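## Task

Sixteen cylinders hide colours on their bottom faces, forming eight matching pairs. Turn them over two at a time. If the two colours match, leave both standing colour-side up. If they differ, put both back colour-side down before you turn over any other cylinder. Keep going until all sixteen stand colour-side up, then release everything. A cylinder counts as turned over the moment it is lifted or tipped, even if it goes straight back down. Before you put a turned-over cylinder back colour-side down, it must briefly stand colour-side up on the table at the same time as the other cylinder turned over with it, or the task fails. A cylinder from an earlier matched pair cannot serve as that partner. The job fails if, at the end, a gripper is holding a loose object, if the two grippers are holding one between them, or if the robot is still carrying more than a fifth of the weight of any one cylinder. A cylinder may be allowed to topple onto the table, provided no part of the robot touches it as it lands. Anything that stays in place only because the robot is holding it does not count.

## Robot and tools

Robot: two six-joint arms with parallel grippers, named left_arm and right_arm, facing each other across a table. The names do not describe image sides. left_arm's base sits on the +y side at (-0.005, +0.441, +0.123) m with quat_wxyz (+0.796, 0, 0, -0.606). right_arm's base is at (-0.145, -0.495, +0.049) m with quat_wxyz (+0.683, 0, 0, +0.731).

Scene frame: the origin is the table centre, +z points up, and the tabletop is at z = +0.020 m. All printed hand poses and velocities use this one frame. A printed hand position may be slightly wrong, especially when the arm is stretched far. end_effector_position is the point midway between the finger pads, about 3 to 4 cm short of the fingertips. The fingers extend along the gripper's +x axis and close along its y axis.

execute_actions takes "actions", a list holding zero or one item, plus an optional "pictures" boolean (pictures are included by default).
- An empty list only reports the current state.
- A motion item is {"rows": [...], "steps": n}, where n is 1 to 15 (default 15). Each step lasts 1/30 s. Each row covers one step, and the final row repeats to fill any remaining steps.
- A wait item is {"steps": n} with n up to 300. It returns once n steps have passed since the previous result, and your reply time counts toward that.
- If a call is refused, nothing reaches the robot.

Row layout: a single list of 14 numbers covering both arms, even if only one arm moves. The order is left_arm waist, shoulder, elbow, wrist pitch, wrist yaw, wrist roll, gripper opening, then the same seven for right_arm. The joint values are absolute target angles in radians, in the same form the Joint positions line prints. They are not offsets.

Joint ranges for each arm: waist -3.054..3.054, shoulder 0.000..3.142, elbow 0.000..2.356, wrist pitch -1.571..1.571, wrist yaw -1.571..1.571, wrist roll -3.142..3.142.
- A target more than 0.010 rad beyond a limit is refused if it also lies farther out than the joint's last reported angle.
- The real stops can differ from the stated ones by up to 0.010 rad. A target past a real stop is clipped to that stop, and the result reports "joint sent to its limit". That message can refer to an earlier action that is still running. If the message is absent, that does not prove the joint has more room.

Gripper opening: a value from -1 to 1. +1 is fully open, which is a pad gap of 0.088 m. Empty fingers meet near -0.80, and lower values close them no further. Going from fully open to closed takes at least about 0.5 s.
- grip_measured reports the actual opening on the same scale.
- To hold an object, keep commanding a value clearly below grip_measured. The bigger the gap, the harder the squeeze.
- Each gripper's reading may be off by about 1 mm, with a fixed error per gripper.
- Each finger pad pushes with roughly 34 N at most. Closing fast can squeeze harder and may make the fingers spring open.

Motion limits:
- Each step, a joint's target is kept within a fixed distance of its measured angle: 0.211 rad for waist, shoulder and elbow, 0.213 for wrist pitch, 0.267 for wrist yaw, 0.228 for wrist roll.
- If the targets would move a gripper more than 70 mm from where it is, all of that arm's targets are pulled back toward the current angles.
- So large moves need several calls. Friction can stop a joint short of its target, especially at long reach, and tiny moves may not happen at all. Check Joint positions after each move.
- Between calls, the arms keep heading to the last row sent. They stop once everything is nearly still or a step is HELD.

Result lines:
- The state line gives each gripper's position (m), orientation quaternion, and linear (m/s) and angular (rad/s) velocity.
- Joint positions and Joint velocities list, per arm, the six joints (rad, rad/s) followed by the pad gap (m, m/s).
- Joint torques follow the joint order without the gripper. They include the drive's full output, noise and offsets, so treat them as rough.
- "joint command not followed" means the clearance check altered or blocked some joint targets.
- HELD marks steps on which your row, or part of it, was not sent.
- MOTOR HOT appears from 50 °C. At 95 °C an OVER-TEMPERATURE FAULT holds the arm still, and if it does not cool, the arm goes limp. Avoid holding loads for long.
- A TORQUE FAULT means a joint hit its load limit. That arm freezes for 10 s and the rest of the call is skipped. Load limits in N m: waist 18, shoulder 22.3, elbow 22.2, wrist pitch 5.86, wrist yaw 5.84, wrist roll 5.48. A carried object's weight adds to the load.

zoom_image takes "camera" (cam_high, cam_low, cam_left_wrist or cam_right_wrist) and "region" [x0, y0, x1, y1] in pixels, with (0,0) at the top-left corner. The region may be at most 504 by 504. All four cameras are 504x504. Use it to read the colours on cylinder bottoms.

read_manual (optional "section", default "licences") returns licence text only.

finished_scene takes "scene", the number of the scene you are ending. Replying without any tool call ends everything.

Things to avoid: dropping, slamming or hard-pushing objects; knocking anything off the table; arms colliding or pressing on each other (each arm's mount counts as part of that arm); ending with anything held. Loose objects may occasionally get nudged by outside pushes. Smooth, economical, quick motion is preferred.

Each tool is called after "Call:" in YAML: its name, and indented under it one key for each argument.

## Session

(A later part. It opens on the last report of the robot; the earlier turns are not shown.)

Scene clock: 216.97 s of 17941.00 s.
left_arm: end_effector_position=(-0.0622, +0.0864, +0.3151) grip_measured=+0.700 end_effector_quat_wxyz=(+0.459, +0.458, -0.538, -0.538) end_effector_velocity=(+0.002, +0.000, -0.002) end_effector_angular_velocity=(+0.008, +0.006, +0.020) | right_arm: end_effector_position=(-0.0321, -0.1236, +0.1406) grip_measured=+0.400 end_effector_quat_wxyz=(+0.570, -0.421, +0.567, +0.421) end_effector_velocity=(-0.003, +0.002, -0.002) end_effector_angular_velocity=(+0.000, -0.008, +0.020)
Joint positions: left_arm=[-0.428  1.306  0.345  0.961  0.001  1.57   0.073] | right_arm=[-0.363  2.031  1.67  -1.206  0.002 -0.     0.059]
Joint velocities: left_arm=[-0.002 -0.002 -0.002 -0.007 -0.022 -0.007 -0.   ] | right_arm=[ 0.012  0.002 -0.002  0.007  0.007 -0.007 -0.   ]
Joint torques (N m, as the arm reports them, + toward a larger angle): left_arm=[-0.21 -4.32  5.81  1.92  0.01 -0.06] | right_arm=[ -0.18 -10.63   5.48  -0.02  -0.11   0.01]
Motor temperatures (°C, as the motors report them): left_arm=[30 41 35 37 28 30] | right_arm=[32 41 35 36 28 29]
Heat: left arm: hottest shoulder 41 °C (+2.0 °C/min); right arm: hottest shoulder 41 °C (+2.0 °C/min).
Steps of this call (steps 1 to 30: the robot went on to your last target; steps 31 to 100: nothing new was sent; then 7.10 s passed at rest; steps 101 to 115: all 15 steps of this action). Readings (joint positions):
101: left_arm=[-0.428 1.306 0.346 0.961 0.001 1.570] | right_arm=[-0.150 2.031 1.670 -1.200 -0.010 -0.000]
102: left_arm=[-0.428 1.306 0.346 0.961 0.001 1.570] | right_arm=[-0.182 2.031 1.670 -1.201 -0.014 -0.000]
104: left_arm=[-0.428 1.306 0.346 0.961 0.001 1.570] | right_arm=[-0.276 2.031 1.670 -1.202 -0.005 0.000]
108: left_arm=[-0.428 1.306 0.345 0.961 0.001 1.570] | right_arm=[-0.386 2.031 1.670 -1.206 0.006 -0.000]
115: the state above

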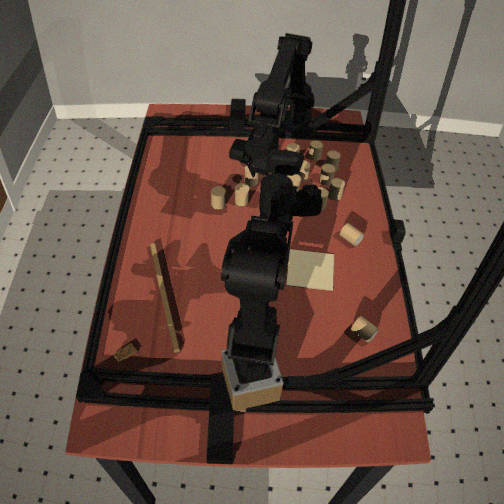

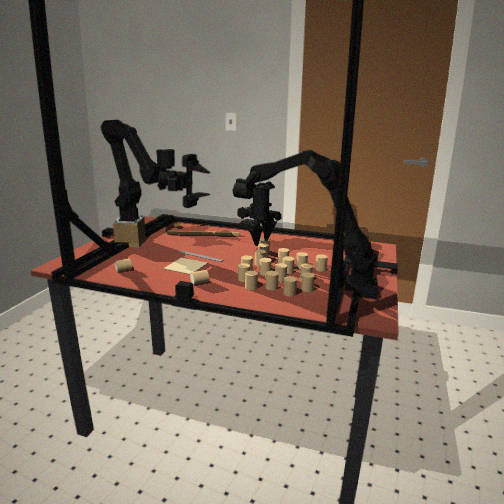

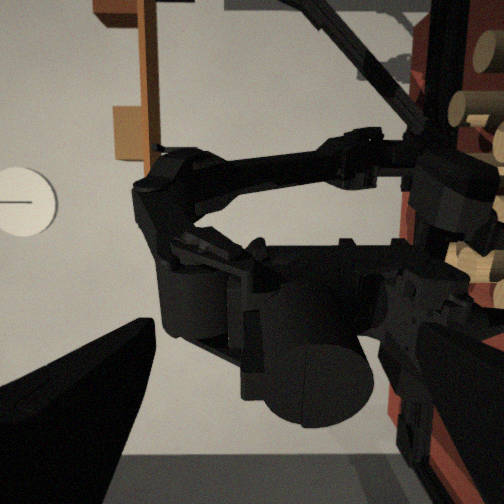

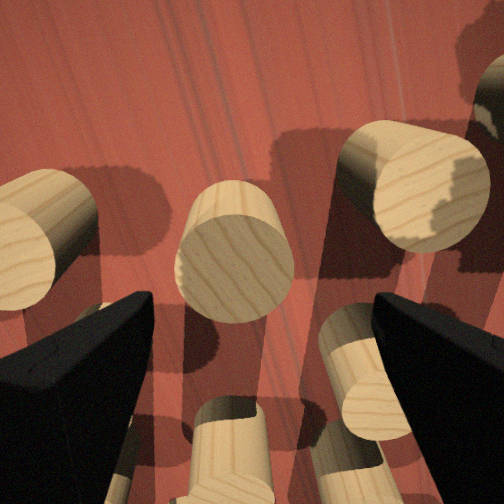

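Call:
execute_actions:
  actions:
    - {"rows":[[-0.43,1.3,0.34,0.96,0,1.571,0.7, -0.341,2.03,1.66,-1.2,0,0,0.4],[-0.43,1.3,0.34,0.96,0,1.571,0.7, -0.341,2.04,1.63,-1.16,0,0,0.4],[-0.43,1.3,0.34,0.96,0,1.571,0.7, -0.341,2.05,1.60,-1.12,0,0,0.4],[-0.43,1.3,0.34,0.96,0,1.571,0.7, -0.341,2.06,1.57,-1.08,0,0,0.4],[-0.43,1.3,0.34,0.96,0,1.571,0.7, -0.341,2.075,1.54,-1.04,0,0,0.4],[-0.43,1.3,0.34,0.96,0,1.571,0.7, -0.341,2.086,1.515,-1.008,0,0,0.4]],"steps":15}
  pictures: false

Call:
execute_actions:
  actions:
    - {"rows":[[-0.43,1.3,0.34,0.96,0,1.571,0.7, -0.341,2.086,1.515,-1.008,0,0,-0.4]],"steps":9}
  pictures: false

Call:
execute_actions:
  actions:
    - {"rows":[[-0.43,1.3,0.34,0.96,0,1.571,0.7, -0.341,2.04,1.55,-1.06,0,0,-0.4],[-0.43,1.3,0.34,0.96,0,1.571,0.7, -0.341,1.99,1.58,-1.12,0,0,-0.4],[-0.43,1.3,0.34,0.96,0,1.571,0.7, -0.341,1.94,1.6,-1.16,0,0,-0.4],[-0.43,1.3,0.34,0.96,0,1.571,0.7, -0.341,1.88,1.6,-1.16,0,0,-0.4],[-0.43,1.3,0.34,0.96,0,1.571,0.7, -0.341,1.82,1.6,-1.16,0,0,-0.4],[-0.43,1.3,0.34,0.96,0,1.571,0.7, -0.341,1.82,1.6,-1.16,0,0,-0.4],[-0.43,1.42,0.41,1.0,0,1.571,0.7, -0.216,1.376,0.743,0.633,0,0,-0.4]],"steps":15}
  pictures: false

Call:
execute_actions:
  actions:
    - {"steps":28}
  pictures: false

Call:
execute_actions:
  actions:
    - {"rows":[[-0.43,1.51,0.48,1.03,0,1.571,0.7, -0.216,1.376,0.743,0.633,0,0,-0.4],[-0.43,1.57,0.54,1.03,0,1.571,0.7, -0.216,1.376,0.743,0.633,0,0,-0.4],[-0.43,1.63,0.605,1.025,0,1.571,0.7, -0.216,1.376,0.743,0.633,0,0,-0.4],[-0.43,1.695,0.674,1.021,0,1.571,0.7, -0.216,1.376,0.743,0.633,0,0,-0.4],[-0.43,1.76,0.748,1.015,0,1.571,0.7, -0.216,1.376,0.743,0.633,0,0,-0.4],[-0.43,1.76,0.748,1.015,0,1.571,0.7, -0.216,1.376,0.743,0.633,0,0,-0.4],[-0.43,1.76,0.748,1.015,0,1.571,0.7, -0.216,1.376,0.743,0.633,0,0,-0.4],[-0.43,1.76,0.748,1.015,0,1.571,0.4, -0.216,1.376,0.743,0.633,0,0,-0.4],[-0.43,1.76,0.748,1.015,0,1.571,0.4, -0.216,1.376,0.743,0.633,0,0,-0.4],[-0.43,1.76,0.748,1.015,0,1.571,0.4, -0.216,1.376,0.743,0.633,0,0,-0.4],[-0.43,1.76,0.748,1.015,0,1.571,-0.4, -0.216,1.376,0.743,0.633,0,0,-0.4]],"steps":15}
  pictures: false

Call:
execute_actions:
  actions:
    - {"rows":[[-0.43,1.76,0.748,1.015,0,1.571,-0.4, -0.216,1.376,0.743,0.633,0,0,-0.4],[-0.43,1.76,0.748,1.015,0,1.571,-0.4, -0.216,1.376,0.743,0.633,0,0,-0.4],[-0.43,1.76,0.748,1.015,0,1.571,-0.4, -0.216,1.376,0.743,0.633,0,0,-0.4],[-0.43,1.76,0.748,1.015,0,1.571,-0.4, -0.216,1.376,0.743,0.633,0,0,0.4],[-0.43,1.76,0.748,1.015,0,1.571,-0.4, -0.216,1.376,0.743,0.633,0,0,0.4],[-0.43,1.76,0.748,1.015,0,1.571,-0.4, -0.216,1.376,0.743,0.633,0,0,0.4],[-0.43,1.76,0.748,1.015,0,1.571,-0.4, -0.216,1.376,0.743,0.633,0,0,0.4],[-0.43,1.76,0.748,1.015,0,1.571,-0.4, -0.216,1.376,0.743,0.633,0,0,0.4],[-0.43,1.76,0.748,1.015,0,1.571,-0.4, -0.216,1.376,0.743,0.633,0,0,0.4],[-0.43,1.76,0.748,1.015,0,1.571,-0.4, -0.216,1.376,0.743,0.633,0,0,0.4],[-0.43,1.6,0.57,1.03,0,1.571,-0.4, -0.216,1.27,0.63,0.64,0,0,0.4]],"steps":15}
  pictures: false

Call:
execute_actions:
  actions:
    - {"rows":[[0.14,1.5,1.0,-1.0,0,0,-0.4, -0.216,1.4,1.2,-1.27,0,0,0.4]],"steps":15}
  pictures: false

Call:
execute_actions:
  actions:
    - {"steps":20}
  pictures: false

Call:
execute_actions:
  actions:
    - {"rows":[[0.14,2.10,1.5,-0.965,0,0,-0.4, -0.5,2.155,1.86,-1.275,0,0,0.4]],"steps":15}
  pictures: false

Call:
execute_actions:
  actions:
    - {"rows":[[0.14,2.125,1.478,-0.92,0,0,-0.4, -0.5,2.155,1.86,-1.275,0,0,0.4],[0.14,2.14,1.465,-0.9,0,0,-0.4, -0.5,2.155,1.86,-1.275,0,0,0.4],[0.14,2.15,1.455,-0.875,0,0,-0.4, -0.5,2.155,1.86,-1.275,0,0,0.4],[0.14,2.165,1.44,-0.85,0,0,-0.4, -0.5,2.155,1.86,-1.275,0,0,0.4],[0.14,2.175,1.432,-0.83,0,0,-0.4, -0.5,2.155,1.86,-1.275,0,0,0.4],[0.14,2.19,1.42,-0.8,0,0,-0.4, -0.5,2.155,1.86,-1.275,0,0,0.4],[0.14,2.2,1.41,-0.78,0,0,-0.4, -0.5,2.155,1.86,-1.275,0,0,0.4],[0.14,2.21,1.405,-0.77,0,0,-0.4, -0.5,2.155,1.86,-1.275,0,0,0.4],[0.14,2.22,1.402,-0.764,0,0,-0.4, -0.5,2.155,1.86,-1.275,0,0,0.4],[0.14,2.23,1.402,-0.76,0,0,-0.4, -0.5,2.155,1.86,-1.275,0,0,0.4]],"steps":15}
  pictures: false

Call:
execute_actions:
  actions:
    - {"rows":[[0.14,2.215,1.405,-0.764,0,0,0.4, -0.5,2.155,1.86,-1.275,0,0,0.4]],"steps":8}

Scene clock: 232.40 s of 17941.00 s.
left_arm: end_effector_position=(-0.0622, +0.0864, +0.3152) grip_measured=+0.700 end_effector_quat_wxyz=(+0.459, +0.458, -0.538, -0.538) end_effector_velocity=(+0.002, -0.001, -0.003) end_effector_angular_velocity=(+0.018, +0.005, +0.010) | right_arm: end_effector_position=(-0.0407, -0.1228, +0.0830) grip_measured=+0.400 end_effector_quat_wxyz=(+0.562, -0.429, +0.565, +0.425) end_effector_velocity=(+0.001, +0.013, -0.001) end_effector_angular_velocity=(+0.065, +0.005, +0.005)
Joint positions: left_arm=[-0.428  1.306  0.345  0.961  0.001  1.57   0.073] | right_arm=[-0.342  2.085  1.516 -1.01   0.002 -0.     0.059]
Joint velocities: left_arm=[ 0.002 -0.002  0.002 -0.022 -0.007 -0.007  0.   ] | right_arm=[-0.002 -0.002 -0.007  0.066 -0.022 -0.007 -0.   ]
Joint torques (N m, as the arm reports them, + toward a larger angle): left_arm=[-0.2  -4.3   5.88  1.94  0.02 -0.07] | right_arm=[  0.01 -10.01   5.85   0.1   -0.09   0.01]
Motor temperatures (°C, as the motors report them): left_arm=[30 40 36 38 28 30] | right_arm=[32 42 35 35 28 29]
Heat: left arm: hottest shoulder 40 °C (+0.0 °C/min); right arm: hottest shoulder 42 °C (+3.0 °C/min).
Steps of this call (steps 1 to 15: the robot went on to your last target; steps 16 to 90: nothing new was sent; then 11.93 s passed at rest; steps 91 to 105: all 15 steps of this action). Readings (joint positions):
91: left_arm=[-0.428 1.306 0.345 0.961 0.001 1.570] | right_arm=[-0.362 2.031 1.670 -1.206 0.001 -0.000]
92: left_arm=[-0.428 1.306 0.345 0.961 0.001 1.570] | right_arm=[-0.359 2.031 1.664 -1.196 0.001 -0.000]
94: left_arm=[-0.428 1.306 0.345 0.961 0.001 1.570] | right_arm=[-0.350 2.031 1.635 -1.143 0.001 -0.000]
98: left_arm=[-0.428 1.306 0.345 0.961 0.001 1.570] | right_arm=[-0.342 2.057 1.550 -1.041 0.001 -0.000]
105: the state above

Scene clock: 232.70 s of 17941.00 s.
left_arm: end_effector_position=(-0.0622, +0.0864, +0.3152) grip_measured=+0.700 end_effector_quat_wxyz=(+0.459, +0.458, -0.538, -0.538) end_effector_velocity=(+0.002, -0.000, -0.003) end_effector_angular_velocity=(+0.013, +0.005, +0.020) | right_arm: end_effector_position=(-0.0407, -0.1226, +0.0830) grip_measured=+0.003 end_effector_quat_wxyz=(+0.562, -0.429, +0.565, +0.425) end_effector_velocity=(-0.002, +0.002, +0.002) end_effector_angular_velocity=(+0.014, +0.004, +0.024)
Joint positions: left_arm=[-0.428  1.306  0.345  0.961  0.001  1.57   0.073] | right_arm=[-0.342  2.085  1.516 -1.009  0.001 -0.     0.039]
Joint velocities: left_arm=[-0.002  0.002 -0.002 -0.007 -0.022 -0.007 -0.   ] | right_arm=[ 0.002 -0.007 -0.002  0.007 -0.007 -0.022 -0.   ]
Joint torques (N m, as the arm reports them, + toward a larger angle): left_arm=[-0.2  -4.26  5.85  1.96  0.02 -0.06] | right_arm=[  0.08 -10.05   5.81   0.18  -0.07   0.03]
Motor temperatures (°C, as the motors report them): left_arm=[30 39 36 38 28 30] | right_arm=[32 42 35 35 28 29]
Heat: left arm: hottest shoulder 39 °C (-1.0 °C/min); right arm: hottest shoulder 42 °C (+3.0 °C/min).
Steps of this call (steps 1 to 9: all 9 steps of this action). Readings (joint positions):
1: left_arm=[-0.428 1.306 0.345 0.961 0.001 1.570] | right_arm=[-0.342 2.085 1.516 -1.010 0.002 -0.000]
2: left_arm=[-0.428 1.306 0.345 0.961 0.001 1.570] | right_arm=[-0.342 2.085 1.516 -1.010 0.002 -0.000]
4: left_arm=[-0.428 1.306 0.345 0.961 0.001 1.570] | right_arm=[-0.342 2.085 1.516 -1.010 0.001 -0.000]
8: left_arm=[-0.428 1.306 0.345 0.961 0.001 1.570] | right_arm=[-0.342 2.085 1.516 -1.009 0.001 -0.000]
9: the state above

Scene clock: 233.20 s of 17941.00 s.
left_arm: end_effector_position=(-0.0651, +0.0681, +0.3076) grip_measured=+0.700 end_effector_quat_wxyz=(+0.454, +0.463, -0.534, -0.542) end_effector_velocity=(-0.001, -0.006, +0.012) end_effector_angular_velocity=(-0.033, -0.002, +0.005) | right_arm: end_effector_position=(-0.0940, -0.1324, +0.2139) grip_measured=+0.003 end_effector_quat_wxyz=(+0.680, -0.282, +0.327, +0.592) end_effector_velocity=(+0.021, -0.046, -0.034) end_effector_angular_velocity=(+1.330, -0.203, -0.085)
Joint positions: left_arm=[-0.428  1.413  0.399  0.997  0.001  1.57   0.073] | right_arm=[-0.21   1.415  1.058 -0.536 -0.004 -0.     0.039]
Joint velocities: left_arm=[-0.002  0.007  0.032  0.007 -0.007  0.007 -0.   ] | right_arm=[-0.066 -0.96  -1.673  2.059  0.022  0.007  0.001]
Joint torques (N m, as the arm reports them, + toward a larger angle): left_arm=[-0.21 -3.64  7.41  2.18  0.02 -0.06] | right_arm=[-0.16 -3.01  4.03  0.89  0.05  0.02]
Motor temperatures (°C, as the motors report them): left_arm=[30 39 36 38 28 30] | right_arm=[32 42 35 35 28 29]
Heat: left arm: hottest shoulder 39 °C (-1.0 °C/min); right arm: hottest shoulder 42 °C (+3.0 °C/min).
Steps of this call (steps 1 to 15: all 15 steps of this action). Readings (joint positions):
1: left_arm=[-0.428 1.306 0.345 0.961 0.001 1.570] | right_arm=[-0.342 2.083 1.520 -1.018 0.001 -0.000]
2: left_arm=[-0.428 1.306 0.345 0.961 0.001 1.570] | right_arm=[-0.342 2.075 1.529 -1.046 0.001 -0.000]
4: left_arm=[-0.428 1.306 0.345 0.961 0.001 1.570] | right_arm=[-0.342 2.032 1.545 -1.110 0.001 -0.000]
8: left_arm=[-0.428 1.352 0.369 0.983 0.001 1.570] | right_arm=[-0.309 1.823 1.475 -0.995 0.011 -0.000]
15: the state above

Scene clock: 234.13 s of 17941.00 s.
left_arm: end_effector_position=(-0.0652, +0.0676, +0.3083) grip_measured=+0.700 end_effector_quat_wxyz=(+0.455, +0.462, -0.535, -0.542) end_effector_velocity=(-0.002, +0.001, -0.002) end_effector_angular_velocity=(+0.008, +0.006, -0.010) | right_arm: end_effector_position=(-0.0844, -0.0790, +0.3111) grip_measured=+0.002 end_effector_quat_wxyz=(+0.756, -0.004, +0.004, +0.654) end_effector_velocity=(-0.000, -0.001, -0.002) end_effector_angular_velocity=(-0.008, -0.006, +0.005)
Joint positions: left_arm=[-0.428  1.414  0.402  0.998  0.001  1.57   0.073] | right_arm=[-0.215  1.381  0.74   0.629 -0.002 -0.     0.039]
Joint velocities: left_arm=[-0.002 -0.002 -0.002 -0.007  0.007 -0.007 -0.   ] | right_arm=[-0.002 -0.002 -0.002 -0.007 -0.007 -0.007 -0.   ]
Joint torques (N m, as the arm reports them, + toward a larger angle): left_arm=[-0.2  -3.65  7.4   2.19  0.04 -0.06] | right_arm=[-0.15 -6.62  7.71  1.61  0.02  0.01]
Motor temperatures (°C, as the motors report them): left_arm=[30 39 36 38 28 30] | right_arm=[32 42 35 35 28 29]
Heat: left arm: hottest shoulder 39 °C (-1.0 °C/min); right arm: hottest shoulder 42 °C (+3.0 °C/min).
Steps of this call (steps 1 to 28: the robot went on to your last target). Readings (joint positions):
1: left_arm=[-0.428 1.413 0.400 0.997 0.001 1.570] | right_arm=[-0.212 1.392 1.003 -0.467 -0.003 -0.000]
2: left_arm=[-0.428 1.414 0.401 0.998 0.001 1.570] | right_arm=[-0.214 1.381 0.947 -0.398 -0.002 -0.000]
4: left_arm=[-0.428 1.414 0.402 0.998 0.001 1.570] | right_arm=[-0.215 1.378 0.838 -0.273 -0.002 -0.000]
8: left_arm=[-0.428 1.414 0.402 0.998 0.001 1.570] | right_arm=[-0.215 1.389 0.737 -0.032 -0.002 -0.000]
28: the state above

Scene clock: 234.63 s of 17941.00 s.
left_arm: end_effector_position=(-0.0792, -0.0198, +0.3118) grip_measured=+0.024 end_effector_quat_wxyz=(+0.460, +0.457, -0.539, -0.537) end_effector_velocity=(-0.003, -0.004, +0.009) end_effector_angular_velocity=(-0.023, +0.026, -0.010) | right_arm: end_effector_position=(-0.0844, -0.0791, +0.3109) grip_measured=+0.003 end_effector_quat_wxyz=(+0.756, -0.004, +0.005, +0.654) end_effector_velocity=(-0.000, -0.001, -0.008) end_effector_angular_velocity=(-0.037, -0.002, +0.005)
Joint positions: left_arm=[-0.428  1.751  0.739  1.017  0.001  1.57   0.04 ] | right_arm=[-0.215  1.38   0.74   0.628 -0.002 -0.     0.039]
Joint velocities: left_arm=[-0.002  0.002  0.022  0.007  0.007 -0.022  0.012] | right_arm=[-0.002 -0.002 -0.002 -0.037 -0.007 -0.007 -0.   ]
Joint torques (N m, as the arm reports them, + toward a larger angle): left_arm=[-0.14 -5.71  7.25  1.85  0.01 -0.06] | right_arm=[-0.12 -6.46  7.62  1.83  0.04  0.05]
Motor temperatures (°C, as the motors report them): left_arm=[30 39 36 38 28 30] | right_arm=[32 42 35 35 28 29]
Heat: left arm: hottest shoulder 39 °C (-1.0 °C/min); right arm: hottest shoulder 42 °C (+3.0 °C/min).
Steps of this call (steps 1 to 15: all 15 steps of this action). Readings (joint positions):
1: left_arm=[-0.428 1.430 0.413 1.007 0.001 1.570] | right_arm=[-0.215 1.380 0.740 0.629 -0.002 -0.000]
2: left_arm=[-0.428 1.464 0.442 1.015 0.001 1.570] | right_arm=[-0.215 1.380 0.740 0.629 -0.002 -0.000]
4: left_arm=[-0.428 1.564 0.541 1.019 0.001 1.570] | right_arm=[-0.215 1.380 0.740 0.630 -0.002 -0.000]
8: left_arm=[-0.428 1.725 0.712 1.017 0.001 1.570] | right_arm=[-0.215 1.380 0.740 0.630 -0.002 -0.000]
15: the state above

Scene clock: 235.13 s of 17941.00 s.
left_arm: end_effector_position=(-0.0734, +0.0163, +0.3084) grip_measured=+0.021 end_effector_quat_wxyz=(+0.456, +0.461, -0.536, -0.540) end_effector_velocity=(+0.011, +0.069, +0.027) end_effector_angular_velocity=(-0.062, +0.032, +0.005) | right_arm: end_effector_position=(-0.0878, -0.1019, +0.3064) grip_measured=+0.393 end_effector_quat_wxyz=(+0.756, -0.002, +0.002, +0.654) end_effector_velocity=(-0.007, -0.050, +0.011) end_effector_angular_velocity=(+0.069, -0.018, +0.005)
Joint positions: left_arm=[-0.428  1.627  0.592  1.026  0.001  1.57   0.04 ] | right_arm=[-0.215  1.291  0.649  0.637 -0.002 -0.     0.058]
Joint velocities: left_arm=[-0.002 -0.295 -0.252  0.022 -0.007 -0.022  0.   ] | right_arm=[-0.002 -0.217 -0.168  0.022 -0.007 -0.007  0.003]
Joint torques (N m, as the arm reports them, + toward a larger angle): left_arm=[-0.17 -5.99  5.8   2.19  0.03 -0.08] | right_arm=[-0.18 -5.95  6.67  1.58  0.04  0.02]
Motor temperatures (°C, as the motors report them): left_arm=[30 39 36 38 28 30] | right_arm=[32 42 35 35 28 29]
Heat: left arm: hottest shoulder 39 °C (-1.0 °C/min); right arm: hottest shoulder 42 °C (+3.0 °C/min).
Steps of this call (steps 1 to 15: all 15 steps of this action). Readings (joint positions):
1: left_arm=[-0.428 1.751 0.739 1.018 0.001 1.570] | right_arm=[-0.215 1.380 0.740 0.627 -0.002 -0.000]
2: left_arm=[-0.428 1.751 0.739 1.018 0.001 1.570] | right_arm=[-0.215 1.380 0.740 0.627 -0.002 -0.000]
4: left_arm=[-0.428 1.751 0.739 1.018 0.001 1.570] | right_arm=[-0.215 1.380 0.740 0.627 -0.002 -0.000]
8: left_arm=[-0.428 1.752 0.740 1.015 0.001 1.570] | right_arm=[-0.215 1.380 0.740 0.632 -0.003 -0.000]
15: the state above

Scene clock: 235.63 s of 17941.00 s.
left_arm: end_effector_position=(+0.1585, +0.0120, +0.3777) grip_measured=+0.044 end_effector_quat_wxyz=(+0.722, +0.393, -0.164, -0.546) end_effector_velocity=(+0.441, +0.231, -0.270) end_effector_angular_velocity=(+0.796, +2.523, +1.611) | right_arm: end_effector_position=(-0.0869, -0.0892, +0.3153) grip_measured=+0.400 end_effector_quat_wxyz=(+0.729, -0.172, +0.201, +0.631) end_effector_velocity=(-0.027, -0.199, -0.433) end_effector_angular_velocity=(-2.134, +0.307, +0.003)
Joint positions: left_arm=[0.096 1.505 0.981 0.33  0.001 0.863 0.041] | right_arm=[-0.212  1.383  1.202 -0.354 -0.002  0.003  0.059]
Joint velocities: left_arm=[ 1.018 -0.051  0.291 -1.985 -0.183 -2.147  0.   ] | right_arm=[-0.007  0.144  0.002 -2.015 -0.007 -0.007 -0.   ]
Joint torques (N m, as the arm reports them, + toward a larger angle): left_arm=[-2.47 -6.29  7.37  1.53  0.21 -0.23] | right_arm=[-0.26 -5.59  7.27  1.43  0.   -0.07]
Motor temperatures (°C, as the motors report them): left_arm=[30 39 36 38 28 30] | right_arm=[32 42 35 36 28 29]
Heat: left arm: hottest shoulder 39 °C (-1.0 °C/min); right arm: hottest shoulder 42 °C (+3.0 °C/min).
Steps of this call (steps 1 to 15: all 15 steps of this action). Readings (joint positions):
1: left_arm=[-0.418 1.612 0.605 0.992 0.010 1.542] | right_arm=[-0.215 1.300 0.678 0.582 -0.002 -0.000]
2: left_arm=[-0.390 1.602 0.632 0.941 0.013 1.502] | right_arm=[-0.215 1.324 0.734 0.511 -0.002 -0.000]
4: left_arm=[-0.321 1.577 0.692 0.851 0.028 1.422] | right_arm=[-0.219 1.368 0.855 0.374 0.036 -0.000]
8: left_arm=[-0.208 1.521 0.793 0.684 0.059 1.254] | right_arm=[-0.274 1.370 1.067 0.087 0.072 0.006]
15: the state above

Scene clock: 236.30 s of 17941.00 s.
left_arm: end_effector_position=(+0.1024, +0.1932, +0.2057) grip_measured=+0.043 end_effector_quat_wxyz=(+0.623, +0.368, +0.555, -0.410) end_effector_velocity=(-0.052, +0.131, -0.016) end_effector_angular_velocity=(+0.604, +0.245, +0.056) | right_arm: end_effector_position=(-0.1094, -0.2474, +0.2070) grip_measured=+0.400 end_effector_quat_wxyz=(+0.564, -0.434, +0.505, +0.487) end_effector_velocity=(-0.005, -0.014, -0.002) end_effector_angular_velocity=(-0.062, +0.030, +0.007)
Joint positions: left_arm=[ 0.141  1.504  0.992 -0.946 -0.002  0.008  0.041] | right_arm=[-0.213  1.396  1.201 -1.263 -0.002  0.003  0.059]
Joint velocities: left_arm=[ 0.002  0.002  0.002 -0.652 -0.022 -0.051  0.   ] | right_arm=[-0.002 -0.002 -0.002 -0.066 -0.022 -0.007 -0.   ]
Joint torques (N m, as the arm reports them, + toward a larger angle): left_arm=[-0.09 -5.18  7.44  1.08  0.1  -0.24] | right_arm=[-0.24 -4.71  6.44  0.2   0.03 -0.07]
Motor temperatures (°C, as the motors report them): left_arm=[30 40 36 38 28 30] | right_arm=[32 42 35 36 28 29]
Heat: left arm: hottest shoulder 40 °C (+0.0 °C/min); right arm: hottest shoulder 42 °C (+3.0 °C/min).
Steps of this call (steps 1 to 20: the robot went on to your last target). Readings (joint positions):
1: left_arm=[0.123 1.504 0.988 0.264 -0.003 0.793] | right_arm=[-0.212 1.388 1.202 -0.419 -0.002 0.003]
2: left_arm=[0.139 1.504 0.991 0.198 -0.003 0.724] | right_arm=[-0.213 1.393 1.202 -0.484 -0.002 0.003]
4: left_arm=[0.146 1.504 0.992 0.061 -0.002 0.583] | right_arm=[-0.213 1.395 1.202 -0.616 -0.002 0.003]
8: left_arm=[0.141 1.503 0.992 -0.205 -0.002 0.304] | right_arm=[-0.213 1.396 1.202 -0.878 -0.002 0.003]
20: the state above

Scene clock: 236.80 s of 17941.00 s.
left_arm: end_effector_position=(+0.1480, +0.0885, +0.1414) grip_measured=+0.042 end_effector_quat_wxyz=(+0.585, +0.394, +0.596, -0.385) end_effector_velocity=(+0.006, -0.008, +0.006) end_effector_angular_velocity=(-0.011, -0.029, +0.004) | right_arm: end_effector_position=(+0.0288, -0.1195, +0.1452) grip_measured=+0.400 end_effector_quat_wxyz=(+0.598, -0.380, +0.593, +0.382) end_effector_velocity=(-0.010, -0.016, -0.262) end_effector_angular_velocity=(-0.659, +0.314, +0.010)
Joint positions: left_arm=[ 0.141  2.106  1.482 -0.968 -0.002  0.005  0.041] | right_arm=[-0.502  2.133  1.843 -1.274  0.002 -0.001  0.059]
Joint velocities: left_arm=[-0.002  0.007  0.037 -0.007 -0.022 -0.007 -0.   ] | right_arm=[ 0.002  0.667  0.002 -0.066 -0.007 -0.007 -0.   ]
Joint torques (N m, as the arm reports them, + toward a larger angle): left_arm=[-0.09 -9.2   7.87  0.61  0.1  -0.24] | right_arm=[  0.16 -13.57   7.82   0.07  -0.09   0.04]
Motor temperatures (°C, as the motors report them): left_arm=[30 40 36 38 28 30] | right_arm=[32 42 35 36 28 29]
Heat: left arm: hottest shoulder 40 °C (+0.0 °C/min); right arm: hottest shoulder 42 °C (+3.0 °C/min).
Steps of this call (steps 1 to 15: all 15 steps of this action). Readings (joint positions):
1: left_arm=[0.141 1.535 1.023 -0.984 -0.002 0.007] | right_arm=[-0.234 1.425 1.230 -1.290 -0.014 0.000]
2: left_arm=[0.141 1.588 1.080 -0.987 -0.002 0.006] | right_arm=[-0.285 1.468 1.282 -1.290 -0.012 -0.000]
4: left_arm=[0.141 1.719 1.216 -0.948 -0.002 0.006] | right_arm=[-0.388 1.578 1.401 -1.268 -0.005 -0.000]
8: left_arm=[0.141 1.959 1.443 -0.950 -0.002 0.005] | right_arm=[-0.495 1.823 1.661 -1.274 0.002 -0.001]
15: the state above

Scene clock: 237.30 s of 17941.00 s.
left_arm: end_effector_position=(+0.1516, +0.0819, +0.0847) grip_measured=+0.018 end_effector_quat_wxyz=(+0.592, +0.391, +0.589, -0.387) end_effector_velocity=(-0.004, +0.004, +0.000) end_effector_angular_velocity=(+0.017, +0.015, +0.005) | right_arm: end_effector_position=(+0.0296, -0.1179, +0.1362) grip_measured=+0.400 end_effector_quat_wxyz=(+0.592, -0.384, +0.599, +0.378) end_effector_velocity=(-0.001, -0.003, +0.001) end_effector_angular_velocity=(-0.004, +0.010, +0.005)
Joint positions: left_arm=[ 0.141  2.215  1.41  -0.766 -0.006  0.005  0.04 ] | right_arm=[-0.502  2.162  1.853 -1.275  0.002 -0.001  0.059]
Joint velocities: left_arm=[-0.002 -0.002 -0.002 -0.022  0.007 -0.007 -0.   ] | right_arm=[-0.002 -0.007 -0.007 -0.007 -0.007 -0.007  0.   ]
Joint torques (N m, as the arm reports them, + toward a larger angle): left_arm=[-0.08 -7.08  4.47  0.69  0.19 -0.21] | right_arm=[  0.13 -11.78   6.91   0.07  -0.08   0.05]
Motor temperatures (°C, as the motors report them): left_arm=[30 40 36 38 28 30] | right_arm=[32 42 35 35 28 29]
Heat: left arm: hottest shoulder 40 °C (+0.0 °C/min); right arm: hottest shoulder 42 °C (+3.0 °C/min).
Steps of this call (steps 1 to 15: all 15 steps of this action). Readings (joint positions):
1: left_arm=[0.141 2.106 1.483 -0.961 -0.002 0.005] | right_arm=[-0.502 2.151 1.843 -1.275 0.002 -0.001]
2: left_arm=[0.141 2.107 1.482 -0.940 -0.002 0.005] | right_arm=[-0.502 2.160 1.843 -1.275 0.002 -0.001]
4: left_arm=[0.141 2.118 1.476 -0.894 -0.002 0.005] | right_arm=[-0.502 2.162 1.844 -1.275 0.002 -0.001]
8: left_arm=[0.141 2.170 1.434 -0.811 -0.002 0.005] | right_arm=[-0.502 2.162 1.853 -1.275 0.002 -0.001]
15: the state above

Scene clock: 237.57 s of 17941.00 s.
left_arm: end_effector_position=(+0.1515, +0.0819, +0.0845) grip_measured=+0.404 end_effector_quat_wxyz=(+0.592, +0.391, +0.589, -0.387) end_effector_velocity=(-0.002, +0.006, -0.001) end_effector_angular_velocity=(+0.027, +0.004, +0.020) | right_arm: end_effector_position=(+0.0296, -0.1178, +0.1363) grip_measured=+0.400 end_effector_quat_wxyz=(+0.592, -0.384, +0.599, +0.378) end_effector_velocity=(-0.002, -0.005, +0.002) end_effector_angular_velocity=(-0.012, +0.014, -0.010)
Joint positions: left_arm=[ 0.141  2.215  1.408 -0.764 -0.006  0.005  0.059] | right_arm=[-0.502  2.162  1.854 -1.275  0.002 -0.001  0.059]
Joint velocities: left_arm=[-0.002  0.002 -0.002 -0.022 -0.007 -0.022 -0.011] | right_arm=[-0.002 -0.007 -0.002 -0.022 -0.007  0.007 -0.   ]
Joint torques (N m, as the arm reports them, + toward a larger angle): left_arm=[-0.08 -8.58  4.98  0.49  0.22 -0.21] | right_arm=[  0.14 -11.72   6.97   0.08  -0.09   0.05]
Motor temperatures (°C, as the motors report them): left_arm=[30 40 36 38 28 30] | right_arm=[32 42 35 35 28 29]
Heat: left arm: hottest shoulder 40 °C (+0.0 °C/min); right arm: hottest shoulder 42 °C (+3.0 °C/min).
Steps of this call (steps 1 to 8: all 8 steps of this action). Readings (joint positions):
1: left_arm=[0.141 2.215 1.410 -0.766 -0.006 0.005] | right_arm=[-0.502 2.162 1.854 -1.275 0.002 -0.001]
2: left_arm=[0.141 2.215 1.410 -0.766 -0.006 0.005] | right_arm=[-0.502 2.162 1.854 -1.275 0.002 -0.001]
4: left_arm=[0.141 2.215 1.410 -0.764 -0.006 0.005] | right_arm=[-0.502 2.162 1.854 -1.275 0.002 -0.001]
8: the state above

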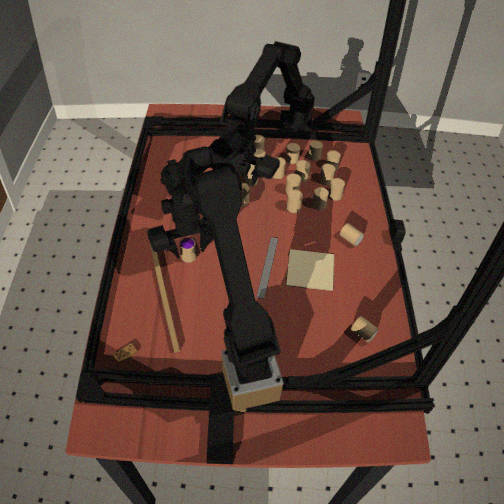

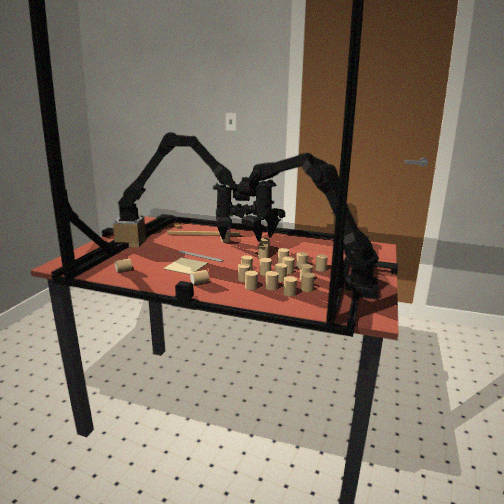

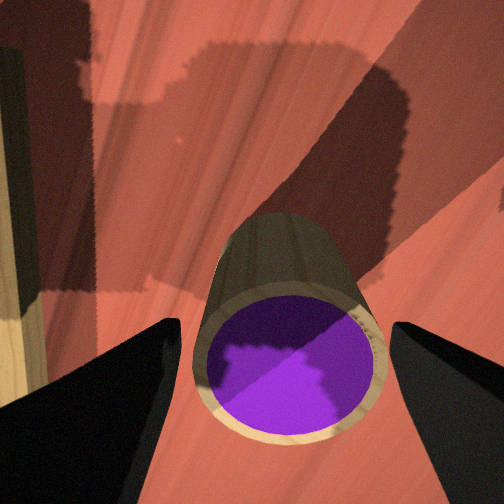

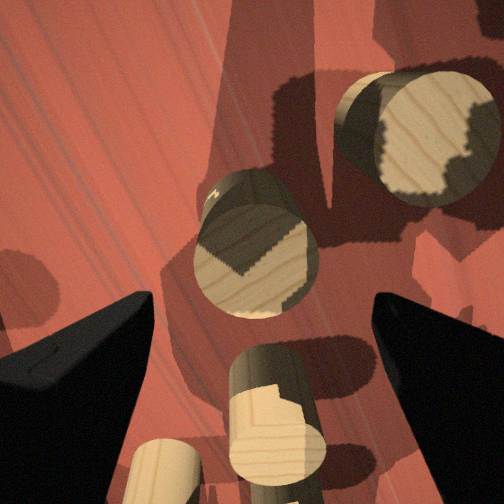

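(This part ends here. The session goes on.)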